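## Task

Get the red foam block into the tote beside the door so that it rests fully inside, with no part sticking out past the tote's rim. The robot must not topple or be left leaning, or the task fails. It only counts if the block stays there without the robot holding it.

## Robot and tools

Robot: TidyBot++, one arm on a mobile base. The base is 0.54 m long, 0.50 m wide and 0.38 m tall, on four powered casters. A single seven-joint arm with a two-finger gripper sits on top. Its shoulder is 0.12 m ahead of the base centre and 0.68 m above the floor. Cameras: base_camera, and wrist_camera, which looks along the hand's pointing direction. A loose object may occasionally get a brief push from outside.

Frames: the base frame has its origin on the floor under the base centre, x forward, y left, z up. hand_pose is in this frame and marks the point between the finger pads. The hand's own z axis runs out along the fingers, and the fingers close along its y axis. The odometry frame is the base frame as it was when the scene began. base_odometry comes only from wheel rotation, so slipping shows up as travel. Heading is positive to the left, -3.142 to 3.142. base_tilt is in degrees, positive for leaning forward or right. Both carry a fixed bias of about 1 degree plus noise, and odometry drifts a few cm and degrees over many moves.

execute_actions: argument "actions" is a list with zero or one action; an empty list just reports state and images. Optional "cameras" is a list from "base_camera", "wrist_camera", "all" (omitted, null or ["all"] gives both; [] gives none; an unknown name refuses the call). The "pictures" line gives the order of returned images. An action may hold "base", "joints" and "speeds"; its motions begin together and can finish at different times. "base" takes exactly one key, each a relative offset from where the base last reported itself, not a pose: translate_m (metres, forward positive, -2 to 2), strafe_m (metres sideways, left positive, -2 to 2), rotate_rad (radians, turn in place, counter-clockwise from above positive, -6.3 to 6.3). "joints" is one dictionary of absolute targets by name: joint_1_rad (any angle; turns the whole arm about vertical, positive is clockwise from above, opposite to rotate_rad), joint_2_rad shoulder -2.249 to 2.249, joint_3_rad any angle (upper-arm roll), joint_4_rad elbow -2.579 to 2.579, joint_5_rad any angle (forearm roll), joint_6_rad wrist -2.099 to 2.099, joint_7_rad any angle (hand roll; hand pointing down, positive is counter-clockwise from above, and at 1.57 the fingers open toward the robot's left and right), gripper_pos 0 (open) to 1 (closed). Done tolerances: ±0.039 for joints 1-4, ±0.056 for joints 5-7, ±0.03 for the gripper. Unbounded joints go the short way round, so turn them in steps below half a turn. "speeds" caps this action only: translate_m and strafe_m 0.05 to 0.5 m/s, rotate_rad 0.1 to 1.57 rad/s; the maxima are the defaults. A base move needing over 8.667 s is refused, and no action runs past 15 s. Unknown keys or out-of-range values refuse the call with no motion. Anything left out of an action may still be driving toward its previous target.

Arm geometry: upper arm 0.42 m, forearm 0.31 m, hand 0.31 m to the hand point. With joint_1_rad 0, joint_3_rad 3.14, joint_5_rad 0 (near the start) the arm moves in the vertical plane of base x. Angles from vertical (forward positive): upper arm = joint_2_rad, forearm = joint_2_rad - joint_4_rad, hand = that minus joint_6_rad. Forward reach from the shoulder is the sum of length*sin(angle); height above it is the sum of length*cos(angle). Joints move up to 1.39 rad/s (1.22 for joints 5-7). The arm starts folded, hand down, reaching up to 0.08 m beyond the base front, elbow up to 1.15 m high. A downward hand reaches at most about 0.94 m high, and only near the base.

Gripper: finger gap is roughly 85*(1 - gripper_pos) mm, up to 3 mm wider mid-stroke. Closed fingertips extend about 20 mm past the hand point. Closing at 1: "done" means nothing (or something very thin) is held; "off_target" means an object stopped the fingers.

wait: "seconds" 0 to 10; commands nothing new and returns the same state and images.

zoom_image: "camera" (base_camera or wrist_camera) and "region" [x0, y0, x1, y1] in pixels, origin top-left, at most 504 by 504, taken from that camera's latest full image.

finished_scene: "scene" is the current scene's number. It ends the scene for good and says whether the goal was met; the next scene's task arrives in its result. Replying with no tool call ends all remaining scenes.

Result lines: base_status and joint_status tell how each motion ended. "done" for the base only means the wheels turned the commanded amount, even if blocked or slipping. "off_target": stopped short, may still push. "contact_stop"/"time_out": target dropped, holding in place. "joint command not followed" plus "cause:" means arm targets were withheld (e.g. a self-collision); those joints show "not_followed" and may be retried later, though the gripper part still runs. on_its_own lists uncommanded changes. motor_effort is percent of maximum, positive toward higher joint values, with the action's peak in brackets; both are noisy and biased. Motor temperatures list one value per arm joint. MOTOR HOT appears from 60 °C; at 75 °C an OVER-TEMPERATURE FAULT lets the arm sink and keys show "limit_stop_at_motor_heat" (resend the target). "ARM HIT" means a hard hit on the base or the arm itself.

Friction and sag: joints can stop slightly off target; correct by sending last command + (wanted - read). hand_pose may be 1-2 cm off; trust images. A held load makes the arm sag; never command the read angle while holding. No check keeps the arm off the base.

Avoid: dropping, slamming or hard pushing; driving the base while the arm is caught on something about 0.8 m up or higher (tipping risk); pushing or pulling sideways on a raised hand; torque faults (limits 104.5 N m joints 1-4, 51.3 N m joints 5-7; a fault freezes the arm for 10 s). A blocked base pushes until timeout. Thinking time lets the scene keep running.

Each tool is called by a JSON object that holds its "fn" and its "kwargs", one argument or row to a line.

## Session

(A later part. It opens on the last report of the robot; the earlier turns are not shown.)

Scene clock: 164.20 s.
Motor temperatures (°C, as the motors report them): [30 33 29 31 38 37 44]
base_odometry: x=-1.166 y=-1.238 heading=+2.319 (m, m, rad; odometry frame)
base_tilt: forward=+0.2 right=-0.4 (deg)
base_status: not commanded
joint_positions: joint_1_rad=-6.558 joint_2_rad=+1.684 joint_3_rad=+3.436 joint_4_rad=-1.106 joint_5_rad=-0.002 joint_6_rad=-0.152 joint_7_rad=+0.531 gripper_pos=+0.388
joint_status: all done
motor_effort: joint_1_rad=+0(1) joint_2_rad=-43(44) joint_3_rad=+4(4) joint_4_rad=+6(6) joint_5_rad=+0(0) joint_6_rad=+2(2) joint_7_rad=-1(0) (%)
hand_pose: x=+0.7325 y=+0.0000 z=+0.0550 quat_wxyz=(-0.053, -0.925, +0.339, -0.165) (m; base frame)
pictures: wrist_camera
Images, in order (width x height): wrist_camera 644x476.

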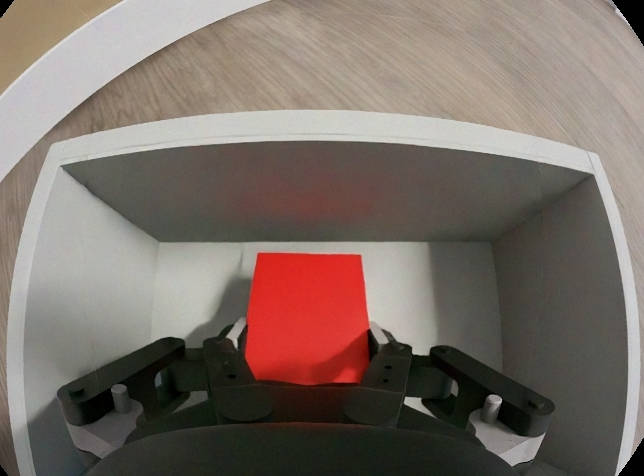

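{"fn": "execute_actions", "kwargs": {
  "actions": [
    {"joints": {"joint_2_rad": 1.708}}
  ],
  "cameras": ["wrist_camera"]
}}

Scene clock: 165.37 s.
Motor temperatures (°C, as the motors report them): [30 33 29 31 38 37 44]
base_odometry: x=-1.166 y=-1.238 heading=+2.319 (m, m, rad; odometry frame)
base_tilt: forward=+0.2 right=-0.5 (deg)
base_status: not commanded
joint_positions: joint_1_rad=-6.559 joint_2_rad=+1.685 joint_3_rad=+3.437 joint_4_rad=-1.106 joint_5_rad=-0.002 joint_6_rad=-0.152 joint_7_rad=+0.531 gripper_pos=+0.388
joint_status: all done
motor_effort: joint_1_rad=+0(1) joint_2_rad=-39(42) joint_3_rad=+4(4) joint_4_rad=+6(6) joint_5_rad=+0(1) joint_6_rad=+3(3) joint_7_rad=+0(0) (%)
hand_pose: x=+0.7324 y=+0.0000 z=+0.0547 quat_wxyz=(-0.053, -0.925, +0.338, -0.166) (m; base frame)
pictures: wrist_camera
Images, in order (width x height): wrist_camera 644x476.

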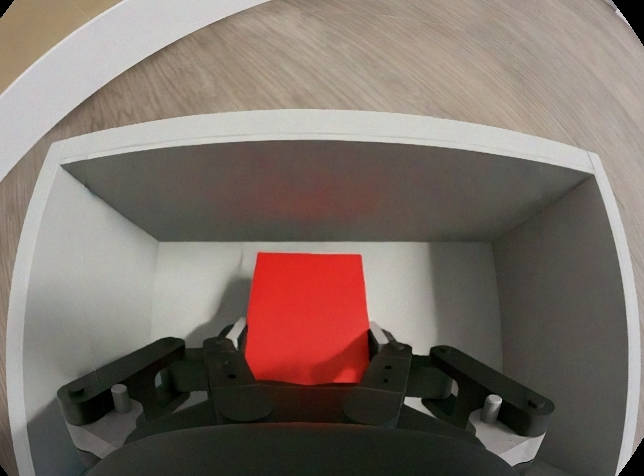

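{"fn": "execute_actions", "kwargs": {
  "actions": [
    {"joints": {"joint_2_rad": 1.688, "gripper_pos": 0.1}}
  ],
  "cameras": ["wrist_camera"]
}}

Scene clock: 167.27 s.
Motor temperatures (°C, as the motors report them): [30 33 29 31 38 37 44]
base_odometry: x=-1.166 y=-1.238 heading=+2.319 (m, m, rad; odometry frame)
base_tilt: forward=+0.2 right=-0.5 (deg)
base_status: not commanded
joint_positions: joint_1_rad=-6.559 joint_2_rad=+1.684 joint_3_rad=+3.437 joint_4_rad=-1.105 joint_5_rad=-0.002 joint_6_rad=-0.152 joint_7_rad=+0.531 gripper_pos=+0.100
joint_status: all done
motor_effort: joint_1_rad=+0(1) joint_2_rad=-42(44) joint_3_rad=+4(4) joint_4_rad=+6(6) joint_5_rad=+0(0) joint_6_rad=+2(3) joint_7_rad=-1(1) (%)
hand_pose: x=+0.7329 y=+0.0002 z=+0.0550 quat_wxyz=(-0.053, -0.925, +0.338, -0.166) (m; base frame)
pictures: wrist_camera
Images, in order (width x height): wrist_camera 644x476.

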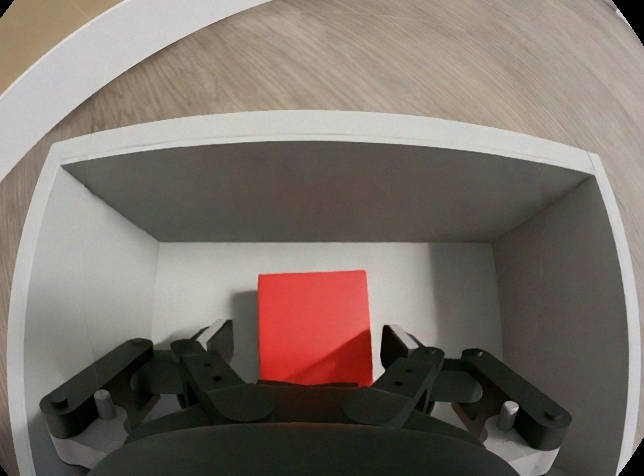

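Block is resting flat. Lift the hand out.

{"fn": "execute_actions", "kwargs": {
  "actions": [
    {"joints": {"joint_2_rad": 1.3, "joint_4_rad": -1.46}}
  ]
}}

Scene clock: 169.40 s.
Motor temperatures (°C, as the motors report them): [30 33 29 31 38 37 44]
base_odometry: x=-1.166 y=-1.238 heading=+2.319 (m, m, rad; odometry frame)
base_tilt: forward=+0.2 right=-0.5 (deg)
base_status: not commanded
joint_positions: joint_1_rad=-6.559 joint_2_rad=+1.300 joint_3_rad=+3.438 joint_4_rad=-1.450 joint_5_rad=-0.002 joint_6_rad=-0.152 joint_7_rad=+0.531 gripper_pos=+0.100
joint_status: all done
motor_effort: joint_1_rad=+0(0) joint_2_rad=-42(46) joint_3_rad=+4(4) joint_4_rad=+6(7) joint_5_rad=+0(1) joint_6_rad=+2(2) joint_7_rad=+0(1) (%)
hand_pose: x=+0.7390 y=-0.0124 z=+0.2236 quat_wxyz=(-0.043, -0.903, +0.387, -0.183) (m; base frame)
pictures: base_camera, wrist_camera
Images, in order (width x height): base_camera 644x364, wrist_camera 644x476.

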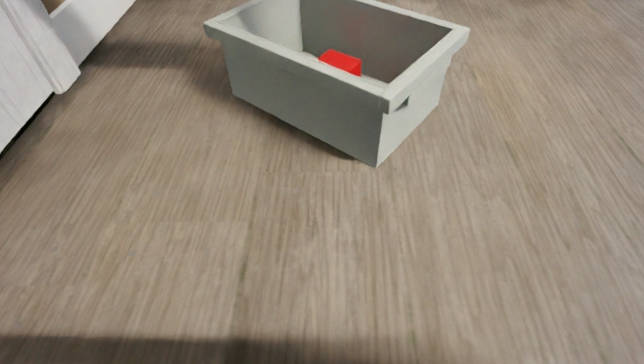

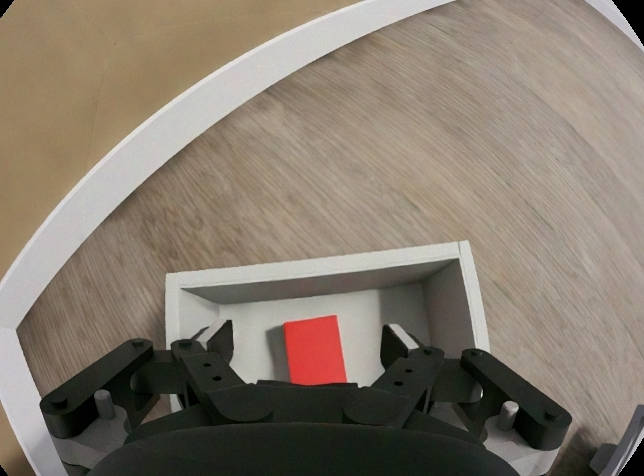

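{"fn": "finished_scene", "kwargs": {
  "scene": 1
}}

The scene is finished: the task was done.


## Next scene

Get the yellow foam block into the tote beside the door so that it rests fully inside, with no part sticking out past the tote's rim. The robot must not topple or be left leaning, or the task fails. It only counts if the block stays there without the robot holding it.

{"fn": "execute_actions", "kwargs": {
  "actions": []
}}

Scene clock: 0.00 s.
Motor temperatures (°C, as the motors report them): [30 32 29 31 38 37 44]
base_odometry: x=+0.000 y=+0.000 heading=+0.000 (m, m, rad; odometry frame)
base_tilt: forward=+0.2 right=-0.4 (deg)
base_status: not commanded
joint_positions: joint_1_rad=+0.006 joint_2_rad=-0.293 joint_3_rad=+3.149 joint_4_rad=-2.532 joint_5_rad=+0.041 joint_6_rad=-0.864 joint_7_rad=+1.588 gripper_pos=+0.000
joint_status: not commanded
motor_effort: joint_1_rad=+0 joint_2_rad=+0 joint_3_rad=-1 joint_4_rad=+8 joint_5_rad=+1 joint_6_rad=-2 joint_7_rad=-1 (%)
hand_pose: x=+0.2565 y=-0.0100 z=+0.5790 quat_wxyz=(+0.015, +1.000, +0.015, +0.019) (m; base frame)
pictures: base_camera, wrist_camera
Images, in order (width x height): base_camera 644x364, wrist_camera 644x476.

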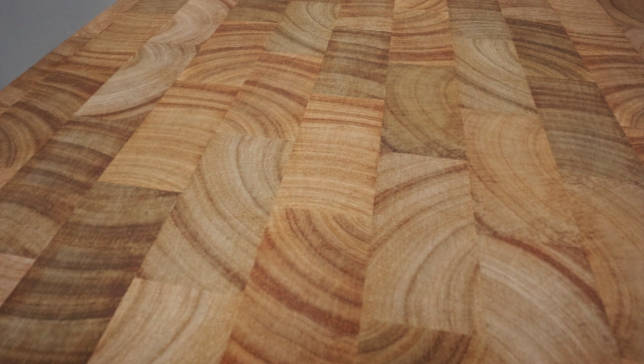

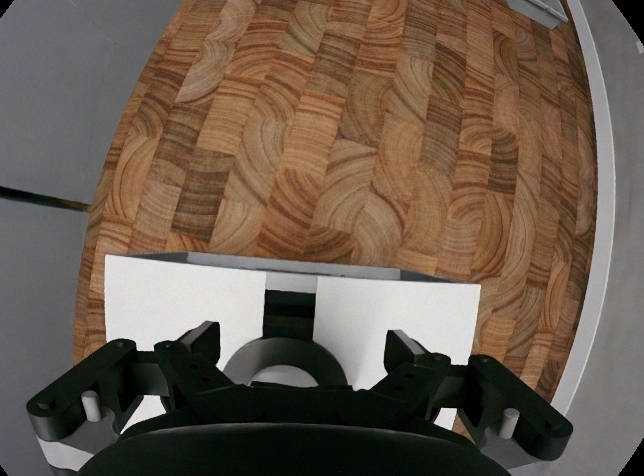

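{"fn": "execute_actions", "kwargs": {
  "actions": [
    {"joints": {"joint_2_rad": -0.6, "joint_4_rad": -1.5, "joint_6_rad": -1.15, "joint_5_rad": -0.04}}
  ],
  "cameras": ["wrist_camera"]
}}

{"fn": "execute_actions", "kwargs": {
  "actions": [
    {"joints": {"joint_1_rad": 2.9, "joint_2_rad": -0.4, "joint_4_rad": -1.0, "joint_6_rad": -1.5}}
  ],
  "cameras": ["wrist_camera"]
}}

Scene clock: 3.90 s.
Motor temperatures (°C, as the motors report them): [30 32 29 31 38 37 44]
base_odometry: x=+0.000 y=+0.000 heading=+0.000 (m, m, rad; odometry frame)
base_tilt: forward=+0.2 right=-0.5 (deg)
base_status: not commanded
joint_positions: joint_1_rad=+0.006 joint_2_rad=-0.590 joint_3_rad=+3.149 joint_4_rad=-1.505 joint_5_rad=-0.009 joint_6_rad=-1.110 joint_7_rad=+1.588 gripper_pos=+0.000
joint_status: all done
motor_effort: joint_1_rad=+0(0) joint_2_rad=+1(5) joint_3_rad=+0(0) joint_4_rad=+16(17) joint_5_rad=+0(0) joint_6_rad=+9(8) joint_7_rad=+0(1) (%)
hand_pose: x=+0.4140 y=-0.0013 z=+1.0864 quat_wxyz=(+0.002, +0.848, +0.002, +0.530) (m; base frame)
pictures: wrist_camera
Images, in order (width x height): wrist_camera 644x476.

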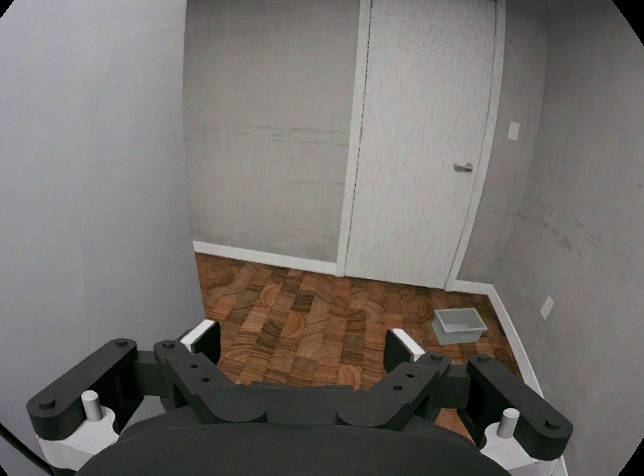

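Scene clock: 7.67 s.
Motor temperatures (°C, as the motors report them): [30 32 29 31 38 37 44]
base_odometry: x=+0.000 y=+0.000 heading=+0.000 (m, m, rad; odometry frame)
base_tilt: forward=+0.2 right=-0.5 (deg)
base_status: not commanded
joint_positions: joint_1_rad=+2.874 joint_2_rad=-0.418 joint_3_rad=+3.149 joint_4_rad=-1.012 joint_5_rad=-0.010 joint_6_rad=-1.460 joint_7_rad=+1.588 gripper_pos=+0.000
joint_status: all done
motor_effort: joint_1_rad=+0(0) joint_2_rad=+1(4) joint_3_rad=+0(0) joint_4_rad=+12(16) joint_5_rad=+0(0) joint_6_rad=+9(9) joint_7_rad=-1(1) (%)
hand_pose: x=-0.1515 y=-0.0753 z=+1.1826 quat_wxyz=(+0.513, +0.120, -0.847, +0.069) (m; base frame)
pictures: wrist_camera
Images, in order (width x height): wrist_camera 644x476.

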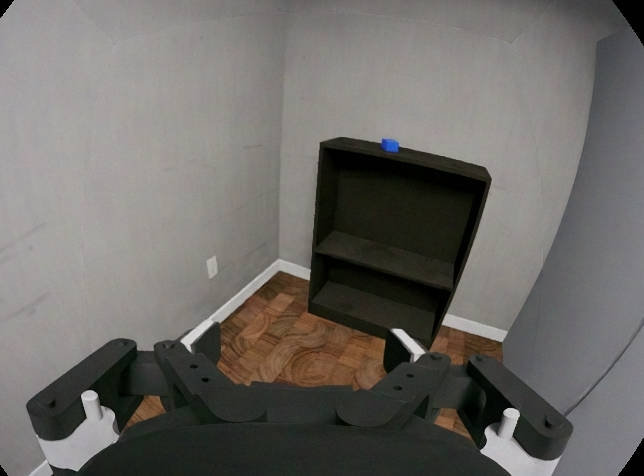

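{"fn": "execute_actions", "kwargs": {
  "actions": [
    {"base": {"rotate_rad": 1.39}, "joints": {"joint_1_rad": 1.9}}
  ]
}}

Scene clock: 18.97 s.
Motor temperatures (°C, as the motors report them): [30 32 29 31 38 37 44]
base_odometry: x=+0.000 y=+0.000 heading=+1.390 (m, m, rad; odometry frame)
base_tilt: forward=+0.2 right=-0.4 (deg)
base_status: done
joint_positions: joint_1_rad=+1.925 joint_2_rad=-0.416 joint_3_rad=+3.149 joint_4_rad=-1.011 joint_5_rad=-0.012 joint_6_rad=-1.460 joint_7_rad=+1.588 gripper_pos=+0.000
joint_status: all done
motor_effort: joint_1_rad=+0(1) joint_2_rad=+1(2) joint_3_rad=+0(0) joint_4_rad=+12(13) joint_5_rad=-1(0) joint_6_rad=+8(8) joint_7_rad=-1(1) (%)
hand_pose: x=+0.0229 y=-0.2651 z=+1.1820 quat_wxyz=(+0.424, +0.494, -0.699, +0.296) (m; base frame)
pictures: base_camera, wrist_camera
Images, in order (width x height): base_camera 644x364, wrist_camera 644x476.

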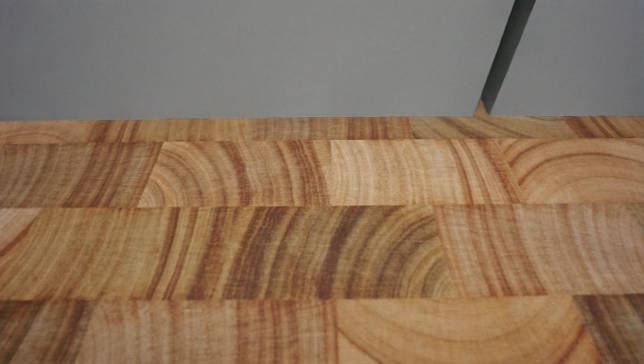

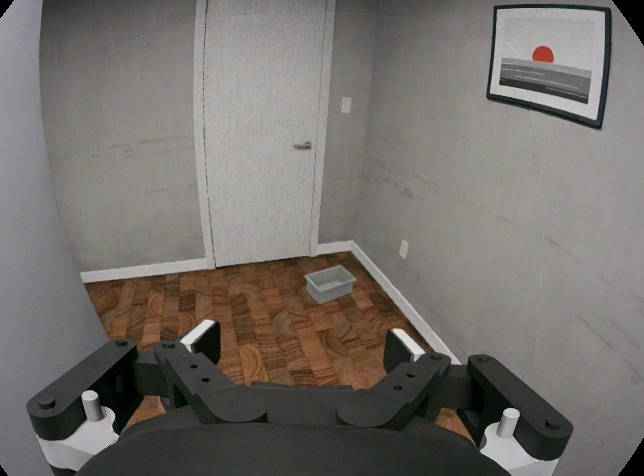

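{"fn": "execute_actions", "kwargs": {
  "actions": [
    {"base": {"strafe_m": -1.64}, "joints": {"joint_1_rad": -0.25}}
  ]
}}

Scene clock: 25.13 s.
Motor temperatures (°C, as the motors report them): [30 32 29 31 38 37 44]
base_odometry: x=+1.614 y=-0.293 heading=+1.390 (m, m, rad; odometry frame)
base_tilt: forward=+0.1 right=-0.5 (deg)
base_status: done
joint_positions: joint_1_rad=-0.224 joint_2_rad=-0.410 joint_3_rad=+3.149 joint_4_rad=-1.007 joint_5_rad=-0.012 joint_6_rad=-1.463 joint_7_rad=+1.588 gripper_pos=+0.000
joint_status: all done
motor_effort: joint_1_rad=+0(0) joint_2_rad=+0(5) joint_3_rad=+0(2) joint_4_rad=+12(12) joint_5_rad=-1(1) joint_6_rad=+8(9) joint_7_rad=-1(0) (%)
hand_pose: x=+0.3955 y=+0.0649 z=+1.1815 quat_wxyz=(-0.058, +0.851, +0.102, +0.512) (m; base frame)
pictures: base_camera, wrist_camera
Images, in order (width x height): base_camera 644x364, wrist_camera 644x476.

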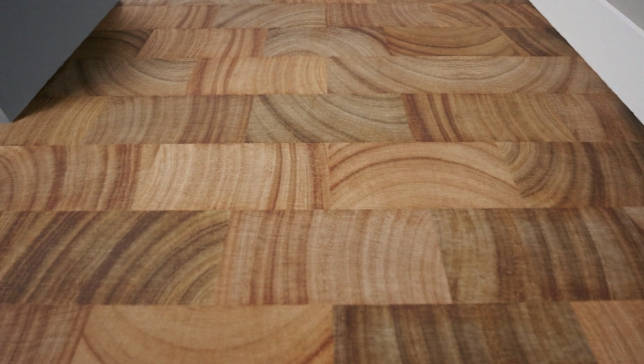

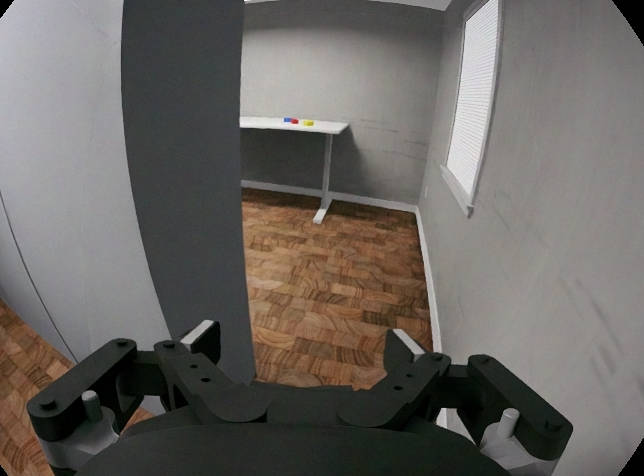

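Centered in the gap, yellow block visible on the desk. Driving through.

{"fn": "execute_actions", "kwargs": {
  "actions": [
    {"base": {"translate_m": 2.0}, "joints": {"joint_1_rad": -0.5}}
  ]
}}

Scene clock: 31.03 s.
Motor temperatures (°C, as the motors report them): [30 32 29 31 38 37 44]
base_odometry: x=+1.973 y=+1.674 heading=+1.390 (m, m, rad; odometry frame)
base_tilt: forward=+0.2 right=-0.4 (deg)
base_status: done
joint_positions: joint_1_rad=-0.474 joint_2_rad=-0.401 joint_3_rad=+3.149 joint_4_rad=-1.006 joint_5_rad=-0.013 joint_6_rad=-1.463 joint_7_rad=+1.588 gripper_pos=+0.000
joint_status: all done
motor_effort: joint_1_rad=+0(0) joint_2_rad=+0(6) joint_3_rad=-1(0) joint_4_rad=+12(13) joint_5_rad=-1(1) joint_6_rad=+8(9) joint_7_rad=+0(0) (%)
hand_pose: x=+0.3744 y=+0.1335 z=+1.1793 quat_wxyz=(-0.121, +0.834, +0.208, +0.497) (m; base frame)
pictures: base_camera, wrist_camera
Images, in order (width x height): base_camera 644x364, wrist_camera 644x476.

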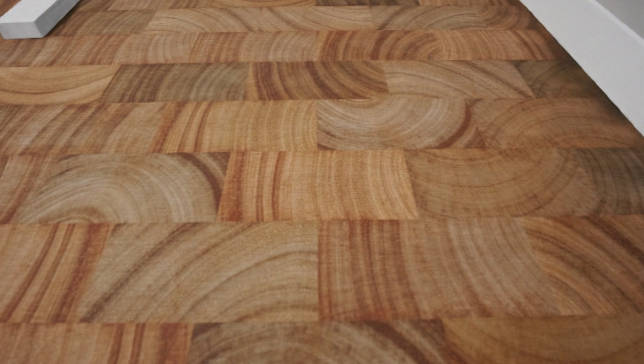

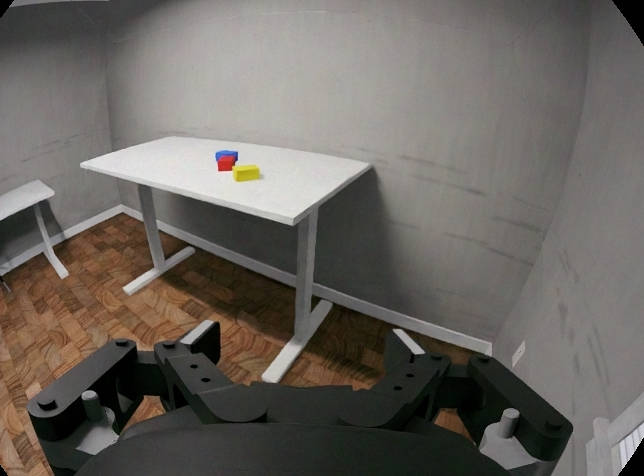

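{"fn": "zoom_image", "kwargs": {
  "camera": "wrist_camera",
  "region": [190, 130, 320, 230]
}}

Region (190, 130, 320, 230) of wrist_camera's 644x476 image, scaled by 3.877; it fills the top 388 rows of this view, and the rest is white.

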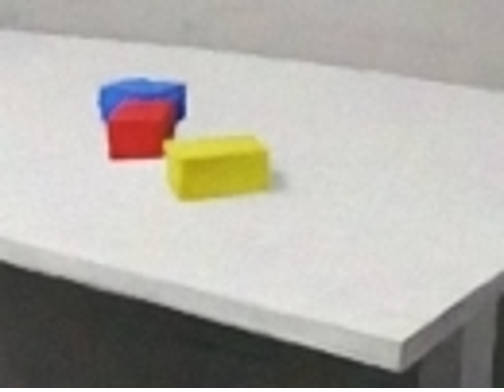

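{"fn": "execute_actions", "kwargs": {
  "actions": [
    {"base": {"strafe_m": 1.05}, "joints": {"joint_1_rad": 0.3, "joint_2_rad": 0.0, "joint_4_rad": -0.67}}
  ]
}}

Scene clock: 46.63 s.
Motor temperatures (°C, as the motors report them): [30 32 29 31 38 37 44]
base_odometry: x=+0.940 y=+1.863 heading=+1.390 (m, m, rad; odometry frame)
base_tilt: forward=+0.2 right=-0.5 (deg)
base_status: done
joint_positions: joint_1_rad=+0.276 joint_2_rad=-0.011 joint_3_rad=+3.149 joint_4_rad=-0.681 joint_5_rad=-0.015 joint_6_rad=-1.463 joint_7_rad=+1.588 gripper_pos=+0.000
joint_status: all done
motor_effort: joint_1_rad=+1(2) joint_2_rad=-14(14) joint_3_rad=-1(1) joint_4_rad=+12(12) joint_5_rad=+0(1) joint_6_rad=+8(9) joint_7_rad=+0(0) (%)
hand_pose: x=+0.5567 y=-0.1212 z=+1.1829 quat_wxyz=(+0.065, +0.868, -0.113, +0.479) (m; base frame)
pictures: base_camera, wrist_camera
Images, in order (width x height): base_camera 644x364, wrist_camera 644x476.

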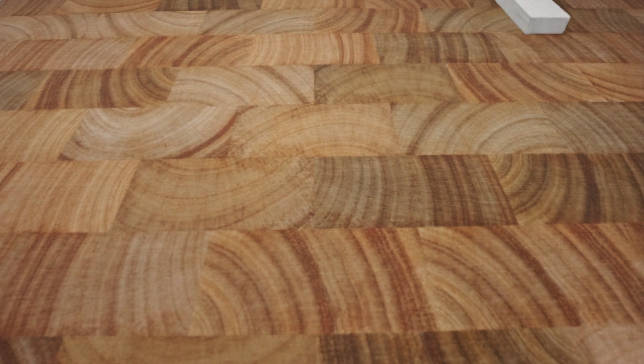

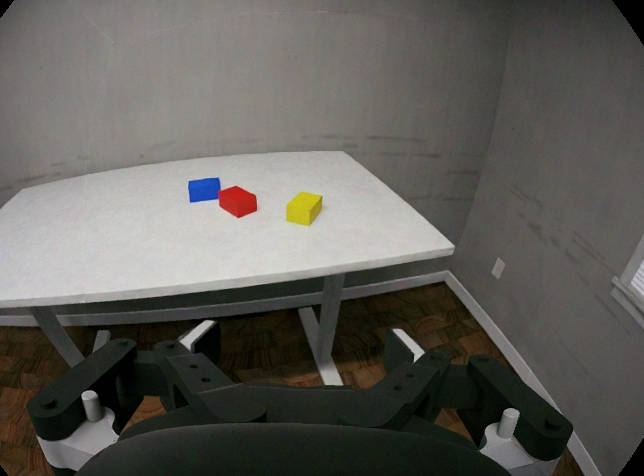

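{"fn": "zoom_image", "kwargs": {
  "camera": "wrist_camera",
  "region": [210, 165, 350, 285]
}}

Region (210, 165, 350, 285) of wrist_camera's 644x476 image, scaled by 3.600; it fills the top 432 rows of this view, and the rest is white.

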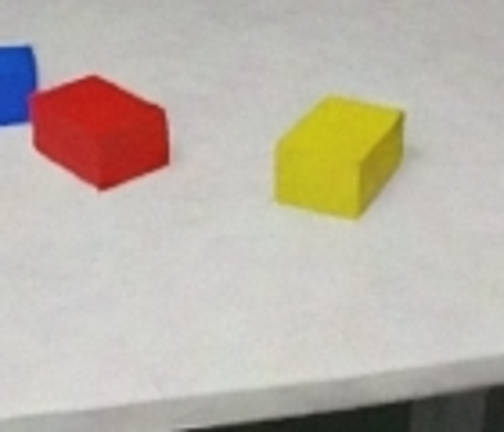

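{"fn": "execute_actions", "kwargs": {
  "actions": [
    {"base": {"translate_m": 0.58}, "joints": {"joint_1_rad": 0.605, "joint_2_rad": 0.11, "joint_6_rad": -1.845}}
  ]
}}

Scene clock: 56.00 s.
Motor temperatures (°C, as the motors report them): [30 32 29 31 38 37 44]
base_odometry: x=+1.044 y=+2.434 heading=+1.390 (m, m, rad; odometry frame)
base_tilt: forward=+0.1 right=-0.4 (deg)
base_status: done
joint_positions: joint_1_rad=+0.583 joint_2_rad=+0.106 joint_3_rad=+3.149 joint_4_rad=-0.676 joint_5_rad=-0.015 joint_6_rad=-1.809 joint_7_rad=+1.588 gripper_pos=+0.000
joint_status: all done
motor_effort: joint_1_rad=+0(1) joint_2_rad=-18(20) joint_3_rad=-1(2) joint_4_rad=+13(13) joint_5_rad=-1(1) joint_6_rad=+5(9) joint_7_rad=-1(1) (%)
hand_pose: x=+0.4788 y=-0.2336 z=+1.0581 quat_wxyz=(+0.075, +0.924, -0.268, +0.261) (m; base frame)
pictures: base_camera, wrist_camera
Images, in order (width x height): base_camera 644x364, wrist_camera 644x476.

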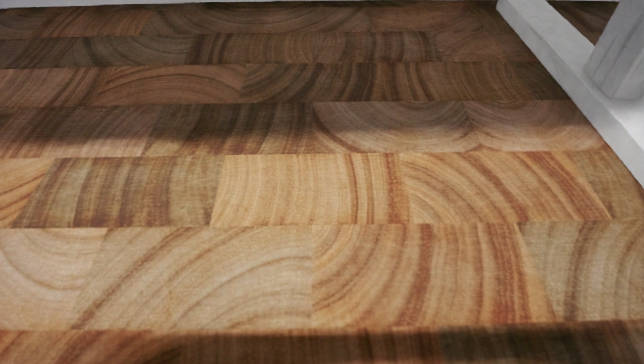

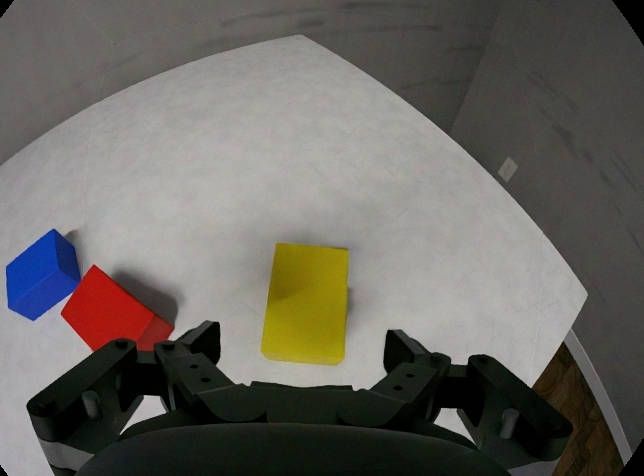

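{"fn": "execute_actions", "kwargs": {
  "actions": [
    {"joints": {"joint_2_rad": 0.258}}
  ],
  "cameras": ["wrist_camera"]
}}

Scene clock: 59.80 s.
Motor temperatures (°C, as the motors report them): [30 32 29 31 38 37 44]
base_odometry: x=+1.044 y=+2.434 heading=+1.390 (m, m, rad; odometry frame)
base_tilt: forward=+0.2 right=-0.4 (deg)
base_status: not commanded
joint_positions: joint_1_rad=+0.583 joint_2_rad=+0.263 joint_3_rad=+3.149 joint_4_rad=-0.674 joint_5_rad=-0.015 joint_6_rad=-1.809 joint_7_rad=+1.588 gripper_pos=+0.000
joint_status: all done
motor_effort: joint_1_rad=+0(1) joint_2_rad=-24(28) joint_3_rad=-1(1) joint_4_rad=+14(15) joint_5_rad=+0(1) joint_6_rad=+4(5) joint_7_rad=+0(0) (%)
hand_pose: x=+0.5238 y=-0.2632 z=+0.9869 quat_wxyz=(+0.053, +0.942, -0.274, +0.189) (m; base frame)
pictures: wrist_camera
Images, in order (width x height): wrist_camera 644x476.

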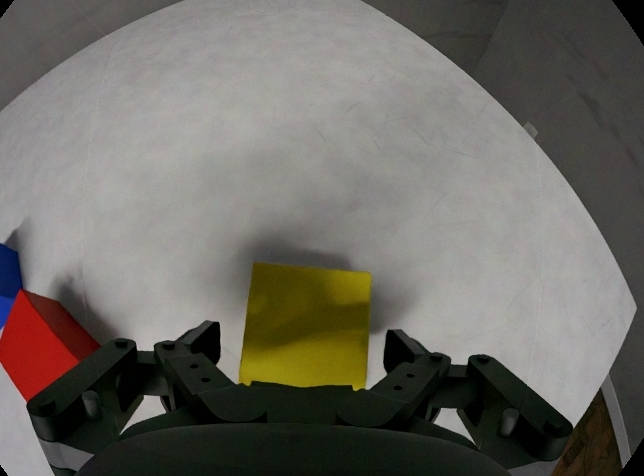

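{"fn": "execute_actions", "kwargs": {
  "actions": [
    {"joints": {"gripper_pos": 1.0}}
  ],
  "cameras": ["wrist_camera"]
}}

Scene clock: 61.33 s.
Motor temperatures (°C, as the motors report them): [30 32 29 31 38 37 44]
base_odometry: x=+1.044 y=+2.434 heading=+1.390 (m, m, rad; odometry frame)
base_tilt: forward=+0.2 right=-0.4 (deg)
base_status: not commanded
joint_positions: joint_1_rad=+0.583 joint_2_rad=+0.258 joint_3_rad=+3.149 joint_4_rad=-0.671 joint_5_rad=-0.015 joint_6_rad=-1.809 joint_7_rad=+1.588 gripper_pos=+0.397
joint_status: gripper_pos off_target (ended at +0.397, target +1.000)
motor_effort: joint_1_rad=+0(0) joint_2_rad=-25(25) joint_3_rad=-1(2) joint_4_rad=+14(15) joint_5_rad=+0(0) joint_6_rad=+4(4) joint_7_rad=+0(1) (%)
hand_pose: x=+0.5226 y=-0.2625 z=+0.9905 quat_wxyz=(+0.054, +0.941, -0.274, +0.193) (m; base frame)
pictures: wrist_camera
Images, in order (width x height): wrist_camera 644x476.

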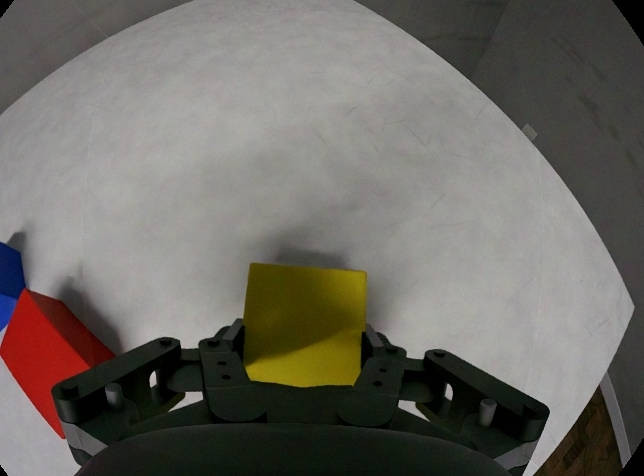

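{"fn": "execute_actions", "kwargs": {
  "actions": [
    {"base": {"translate_m": -0.58}, "joints": {"joint_2_rad": -0.2}}
  ],
  "cameras": ["wrist_camera"]
}}

{"fn": "execute_actions", "kwargs": {
  "actions": [
    {"base": {"rotate_rad": -3.125}, "joints": {"joint_1_rad": -0.022, "joint_2_rad": -0.5, "joint_4_rad": -2.2, "joint_6_rad": -0.65}}
  ]
}}

Scene clock: 72.43 s.
Motor temperatures (°C, as the motors report them): [30 32 29 31 38 37 44]
base_odometry: x=+0.940 y=+1.863 heading=+1.391 (m, m, rad; odometry frame)
base_tilt: forward=+0.2 right=-0.5 (deg)
base_status: done
joint_positions: joint_1_rad=+0.585 joint_2_rad=-0.199 joint_3_rad=+3.149 joint_4_rad=-0.668 joint_5_rad=-0.017 joint_6_rad=-1.810 joint_7_rad=+1.588 gripper_pos=+0.397
joint_status: all done
motor_effort: joint_1_rad=+0(2) joint_2_rad=-4(29) joint_3_rad=-1(0) joint_4_rad=+10(15) joint_5_rad=+1(0) joint_6_rad=+7(8) joint_7_rad=+0(0) (%)
hand_pose: x=+0.3676 y=-0.1602 z=+1.1721 quat_wxyz=(+0.118, +0.873, -0.253, +0.401) (m; base frame)
pictures: wrist_camera
Images, in order (width x height): wrist_camera 644x476.

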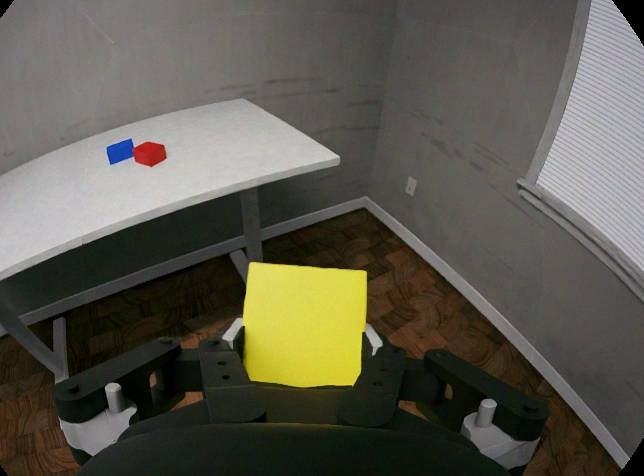

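Scene clock: 75.73 s.
Motor temperatures (°C, as the motors report them): [30 32 29 31 38 37 44]
base_odometry: x=+0.940 y=+1.863 heading=-1.734 (m, m, rad; odometry frame)
base_tilt: forward=+0.2 right=-0.5 (deg)
base_status: done
joint_positions: joint_1_rad=+0.005 joint_2_rad=-0.481 joint_3_rad=+3.149 joint_4_rad=-2.194 joint_5_rad=-0.017 joint_6_rad=-0.690 joint_7_rad=+1.588 gripper_pos=+0.397
joint_status: all done
motor_effort: joint_1_rad=+0(0) joint_2_rad=-4(9) joint_3_rad=-1(0) joint_4_rad=+18(18) joint_5_rad=+0(0) joint_6_rad=+7(8) joint_7_rad=+0(0) (%)
hand_pose: x=+0.4451 y=+0.0006 z=+0.7799 quat_wxyz=(-0.004, +0.933, -0.002, +0.361) (m; base frame)
pictures: base_camera, wrist_camera
Images, in order (width x height): base_camera 644x364, wrist_camera 644x476.

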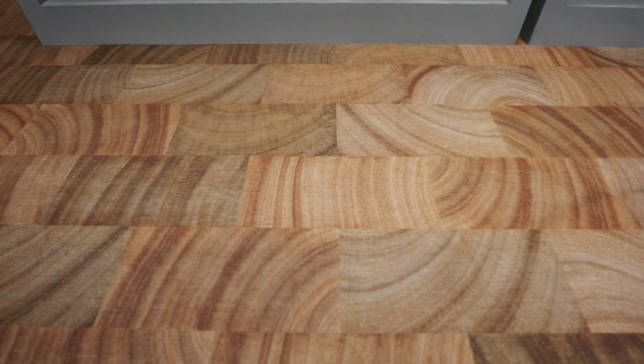

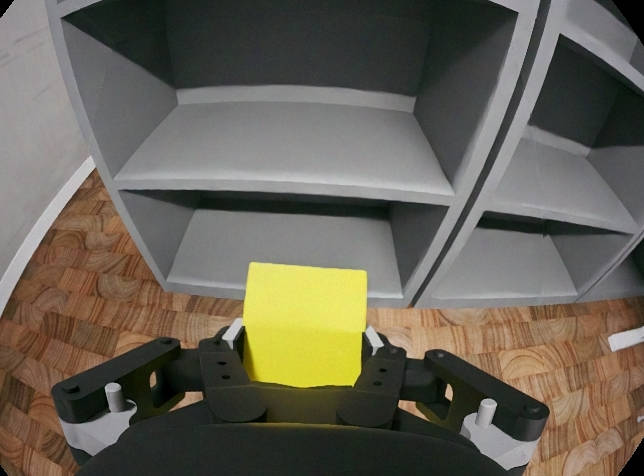

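{"fn": "execute_actions", "kwargs": {
  "actions": [
    {"base": {"strafe_m": 1.02}}
  ]
}}

Scene clock: 79.80 s.
Motor temperatures (°C, as the motors report them): [30 32 29 31 38 37 44]
base_odometry: x=+1.947 y=+1.696 heading=-1.735 (m, m, rad; odometry frame)
base_tilt: forward=+0.2 right=-0.5 (deg)
base_status: done
joint_positions: joint_1_rad=+0.004 joint_2_rad=-0.481 joint_3_rad=+3.149 joint_4_rad=-2.194 joint_5_rad=-0.017 joint_6_rad=-0.690 joint_7_rad=+1.588 gripper_pos=+0.397
joint_status: not commanded
motor_effort: joint_1_rad=+0(0) joint_2_rad=-3(3) joint_3_rad=-1(1) joint_4_rad=+18(18) joint_5_rad=+1(1) joint_6_rad=+7(7) joint_7_rad=-1(1) (%)
hand_pose: x=+0.4451 y=+0.0010 z=+0.7800 quat_wxyz=(-0.004, +0.933, -0.002, +0.361) (m; base frame)
pictures: base_camera, wrist_camera
Images, in order (width x height): base_camera 644x364, wrist_camera 644x476.

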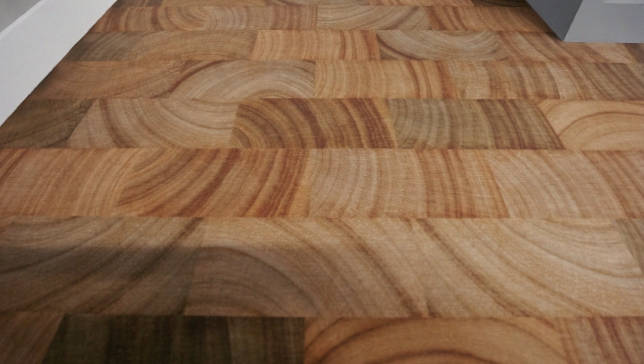

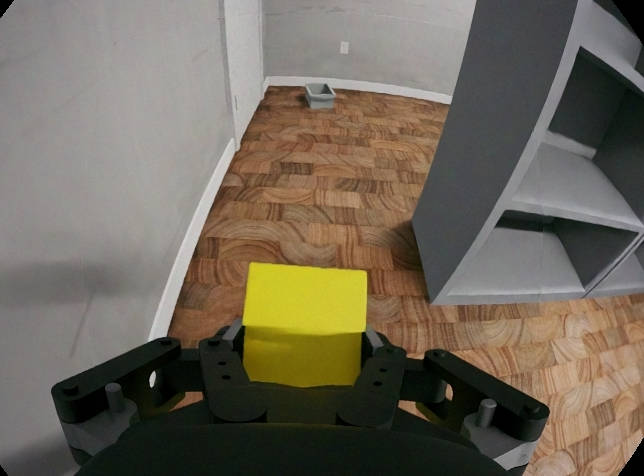

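{"fn": "execute_actions", "kwargs": {
  "actions": [
    {"base": {"translate_m": 2.0}, "joints": {"joint_1_rad": -0.41, "joint_2_rad": 1.227, "joint_3_rad": 3.59, "joint_4_rad": -1.485, "joint_6_rad": -0.44, "joint_7_rad": -0.105}}
  ]
}}

Scene clock: 93.27 s.
Motor temperatures (°C, as the motors report them): [30 32 29 31 38 37 44]
base_odometry: x=+1.622 y=-0.278 heading=-1.734 (m, m, rad; odometry frame)
base_tilt: forward=+0.2 right=-0.5 (deg)
base_status: done
joint_positions: joint_1_rad=-0.383 joint_2_rad=+1.222 joint_3_rad=+3.570 joint_4_rad=-1.490 joint_5_rad=-0.017 joint_6_rad=-0.475 joint_7_rad=-0.066 gripper_pos=+0.397
joint_status: all done
motor_effort: joint_1_rad=+0(1) joint_2_rad=-40(42) joint_3_rad=+7(8) joint_4_rad=+6(18) joint_5_rad=+1(2) joint_6_rad=+0(8) joint_7_rad=-1(1) (%)
hand_pose: x=+0.6716 y=-0.0439 z=+0.2739 quat_wxyz=(+0.120, +0.742, -0.642, +0.154) (m; base frame)
pictures: base_camera, wrist_camera
Images, in order (width x height): base_camera 644x364, wrist_camera 644x476.

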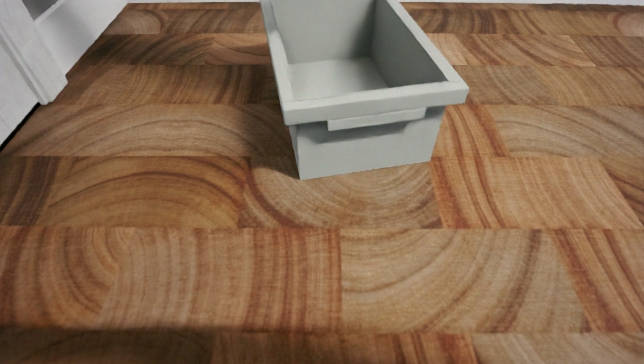

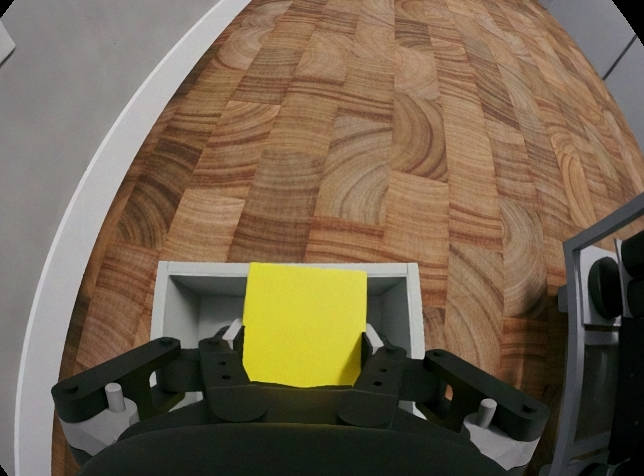

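{"fn": "execute_actions", "kwargs": {
  "actions": [
    {"joints": {"joint_1_rad": -0.315, "joint_2_rad": 1.49, "joint_3_rad": 3.528, "joint_4_rad": -1.29, "joint_6_rad": -0.375, "joint_7_rad": -0.14}}
  ]
}}

Scene clock: 103.97 s.
Motor temperatures (°C, as the motors report them): [30 33 29 31 38 37 44]
base_odometry: x=+1.622 y=-0.278 heading=-1.734 (m, m, rad; odometry frame)
base_tilt: forward=+0.2 right=-0.5 (deg)
base_status: not commanded
joint_positions: joint_1_rad=-0.337 joint_2_rad=+1.495 joint_3_rad=+3.544 joint_4_rad=-1.300 joint_5_rad=-0.017 joint_6_rad=-0.414 joint_7_rad=-0.098 gripper_pos=+0.397
joint_status: all done
motor_effort: joint_1_rad=+0(1) joint_2_rad=-41(44) joint_3_rad=+7(6) joint_4_rad=+5(7) joint_5_rad=+2(1) joint_6_rad=-1(1) joint_7_rad=+0(1) (%)
hand_pose: x=+0.6714 y=-0.0575 z=+0.1503 quat_wxyz=(+0.132, +0.752, -0.628, +0.148) (m; base frame)
pictures: base_camera, wrist_camera
Images, in order (width x height): base_camera 644x364, wrist_camera 644x476.

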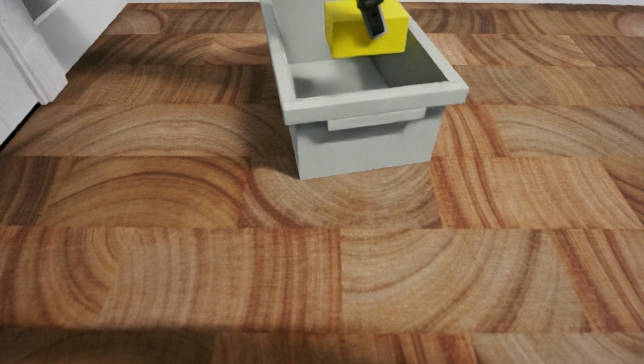

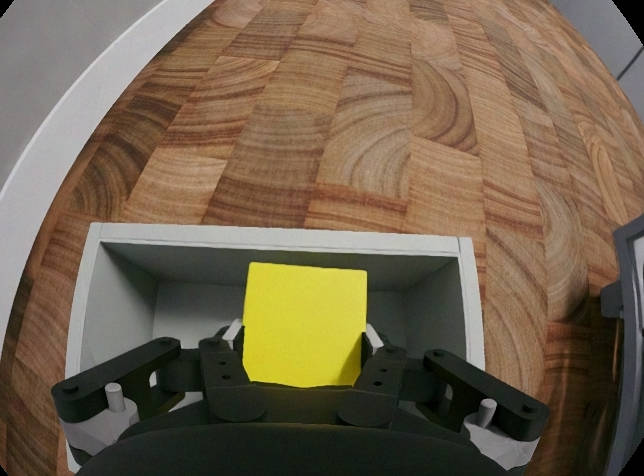

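{"fn": "execute_actions", "kwargs": {
  "actions": [
    {"base": {"translate_m": 0.02}, "joints": {"joint_2_rad": 1.735, "joint_4_rad": -1.034, "joint_7_rad": -0.2}}
  ]
}}

Scene clock: 109.83 s.
Motor temperatures (°C, as the motors report them): [30 33 29 31 38 37 44]
base_odometry: x=+1.619 y=-0.298 heading=-1.733 (m, m, rad; odometry frame)
base_tilt: forward=+0.2 right=-0.5 (deg)
base_status: done
joint_positions: joint_1_rad=-0.335 joint_2_rad=+1.740 joint_3_rad=+3.543 joint_4_rad=-1.043 joint_5_rad=-0.017 joint_6_rad=-0.411 joint_7_rad=-0.159 gripper_pos=+0.397
joint_status: all done
motor_effort: joint_1_rad=+0(2) joint_2_rad=-41(44) joint_3_rad=+6(8) joint_4_rad=+4(6) joint_5_rad=+1(1) joint_6_rad=-1(1) joint_7_rad=+0(0) (%)
hand_pose: x=+0.6794 y=-0.0431 z=+0.0452 quat_wxyz=(+0.121, +0.765, -0.614, +0.154) (m; base frame)
pictures: base_camera, wrist_camera
Images, in order (width x height): base_camera 644x364, wrist_camera 644x476.

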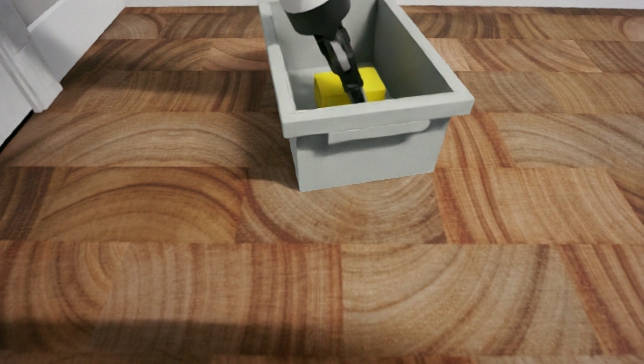

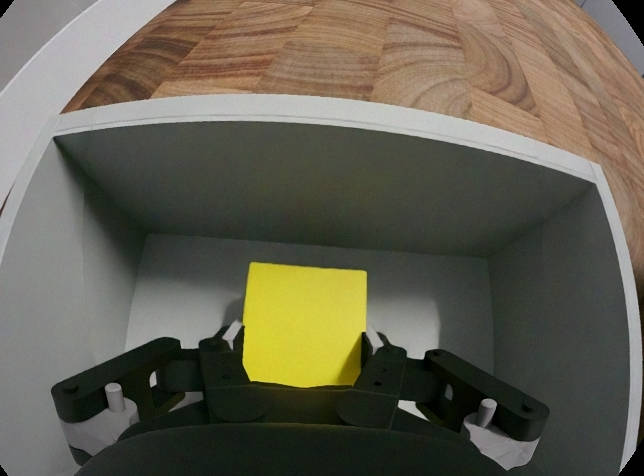

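{"fn": "execute_actions", "kwargs": {
  "actions": [
    {"joints": {"joint_2_rad": 1.757}}
  ],
  "cameras": []
}}

Scene clock: 111.10 s.
Motor temperatures (°C, as the motors report them): [30 33 29 31 38 37 44]
base_odometry: x=+1.619 y=-0.298 heading=-1.733 (m, m, rad; odometry frame)
base_tilt: forward=+0.2 right=-0.4 (deg)
base_status: not commanded
joint_positions: joint_1_rad=-0.335 joint_2_rad=+1.749 joint_3_rad=+3.543 joint_4_rad=-1.043 joint_5_rad=-0.017 joint_6_rad=-0.411 joint_7_rad=-0.159 gripper_pos=+0.397
joint_status: all done
motor_effort: joint_1_rad=+0(0) joint_2_rad=-41(42) joint_3_rad=+6(6) joint_4_rad=+4(4) joint_5_rad=+2(1) joint_6_rad=-1(1) joint_7_rad=-1(0) (%)
hand_pose: x=+0.6747 y=-0.0447 z=+0.0409 quat_wxyz=(+0.124, +0.765, -0.613, +0.152) (m; base frame)
pictures: none
No camera images: the call's "cameras" was empty. Leave "cameras" out to get every camera's image.

{"fn": "execute_actions", "kwargs": {
  "actions": [
    {"joints": {"gripper_pos": 0.15}}
  ],
  "cameras": ["wrist_camera"]
}}

Scene clock: 112.67 s.
Motor temperatures (°C, as the motors report them): [30 33 29 31 38 37 44]
base_odometry: x=+1.619 y=-0.298 heading=-1.733 (m, m, rad; odometry frame)
base_tilt: forward=+0.2 right=-0.5 (deg)
base_status: not commanded
joint_positions: joint_1_rad=-0.335 joint_2_rad=+1.749 joint_3_rad=+3.543 joint_4_rad=-1.043 joint_5_rad=-0.017 joint_6_rad=-0.411 joint_7_rad=-0.159 gripper_pos=+0.150
joint_status: all done
motor_effort: joint_1_rad=+0(1) joint_2_rad=-41(41) joint_3_rad=+6(6) joint_4_rad=+4(4) joint_5_rad=+1(2) joint_6_rad=-1(1) joint_7_rad=+0(0) (%)
hand_pose: x=+0.6747 y=-0.0447 z=+0.0409 quat_wxyz=(+0.124, +0.765, -0.613, +0.152) (m; base frame)
pictures: wrist_camera
Images, in order (width x height): wrist_camera 644x476.

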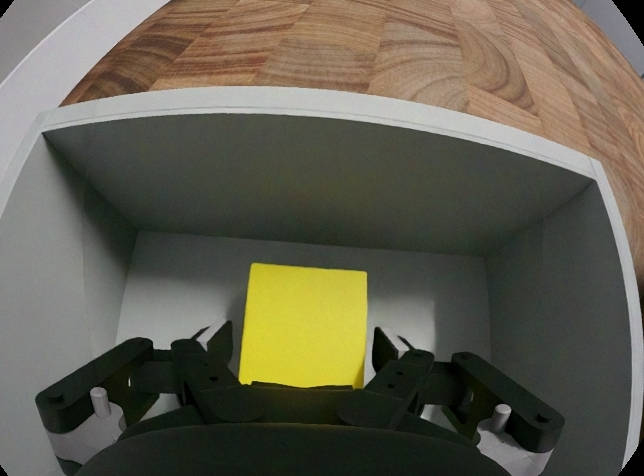

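{"fn": "execute_actions", "kwargs": {
  "actions": [
    {"joints": {"joint_2_rad": 1.445, "joint_4_rad": -1.35, "gripper_pos": 0.0}}
  ]
}}

Scene clock: 115.37 s.
Motor temperatures (°C, as the motors report them): [30 33 29 31 38 37 44]
base_odometry: x=+1.619 y=-0.297 heading=-1.733 (m, m, rad; odometry frame)
base_tilt: forward=+0.2 right=-0.5 (deg)
base_status: not commanded
joint_positions: joint_1_rad=-0.335 joint_2_rad=+1.445 joint_3_rad=+3.543 joint_4_rad=-1.339 joint_5_rad=-0.017 joint_6_rad=-0.411 joint_7_rad=-0.159 gripper_pos=+0.000
joint_status: all done
motor_effort: joint_1_rad=+0(1) joint_2_rad=-40(43) joint_3_rad=+6(7) joint_4_rad=+5(4) joint_5_rad=+1(1) joint_6_rad=-1(2) joint_7_rad=-1(1) (%)
hand_pose: x=+0.6744 y=-0.0578 z=+0.1718 quat_wxyz=(+0.121, +0.727, -0.658, +0.154) (m; base frame)
pictures: base_camera, wrist_camera
Images, in order (width x height): base_camera 644x364, wrist_camera 644x476.

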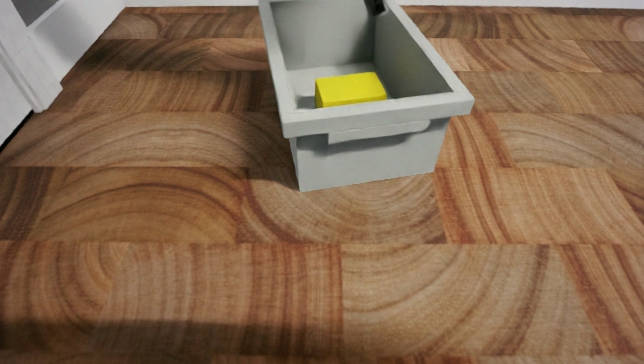

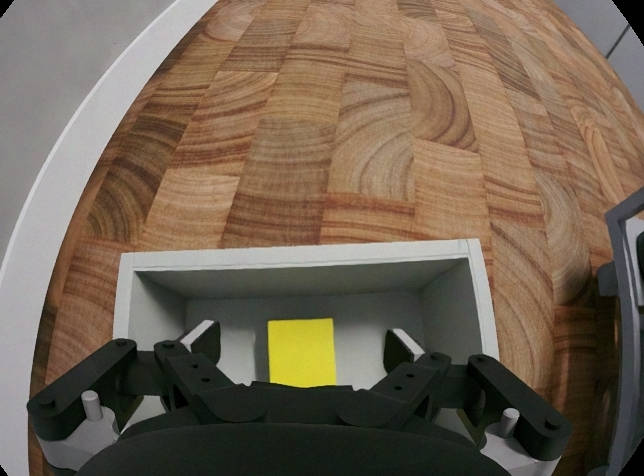

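{"fn": "finished_scene", "kwargs": {
  "scene": 2
}}

The scene is finished: the task was done.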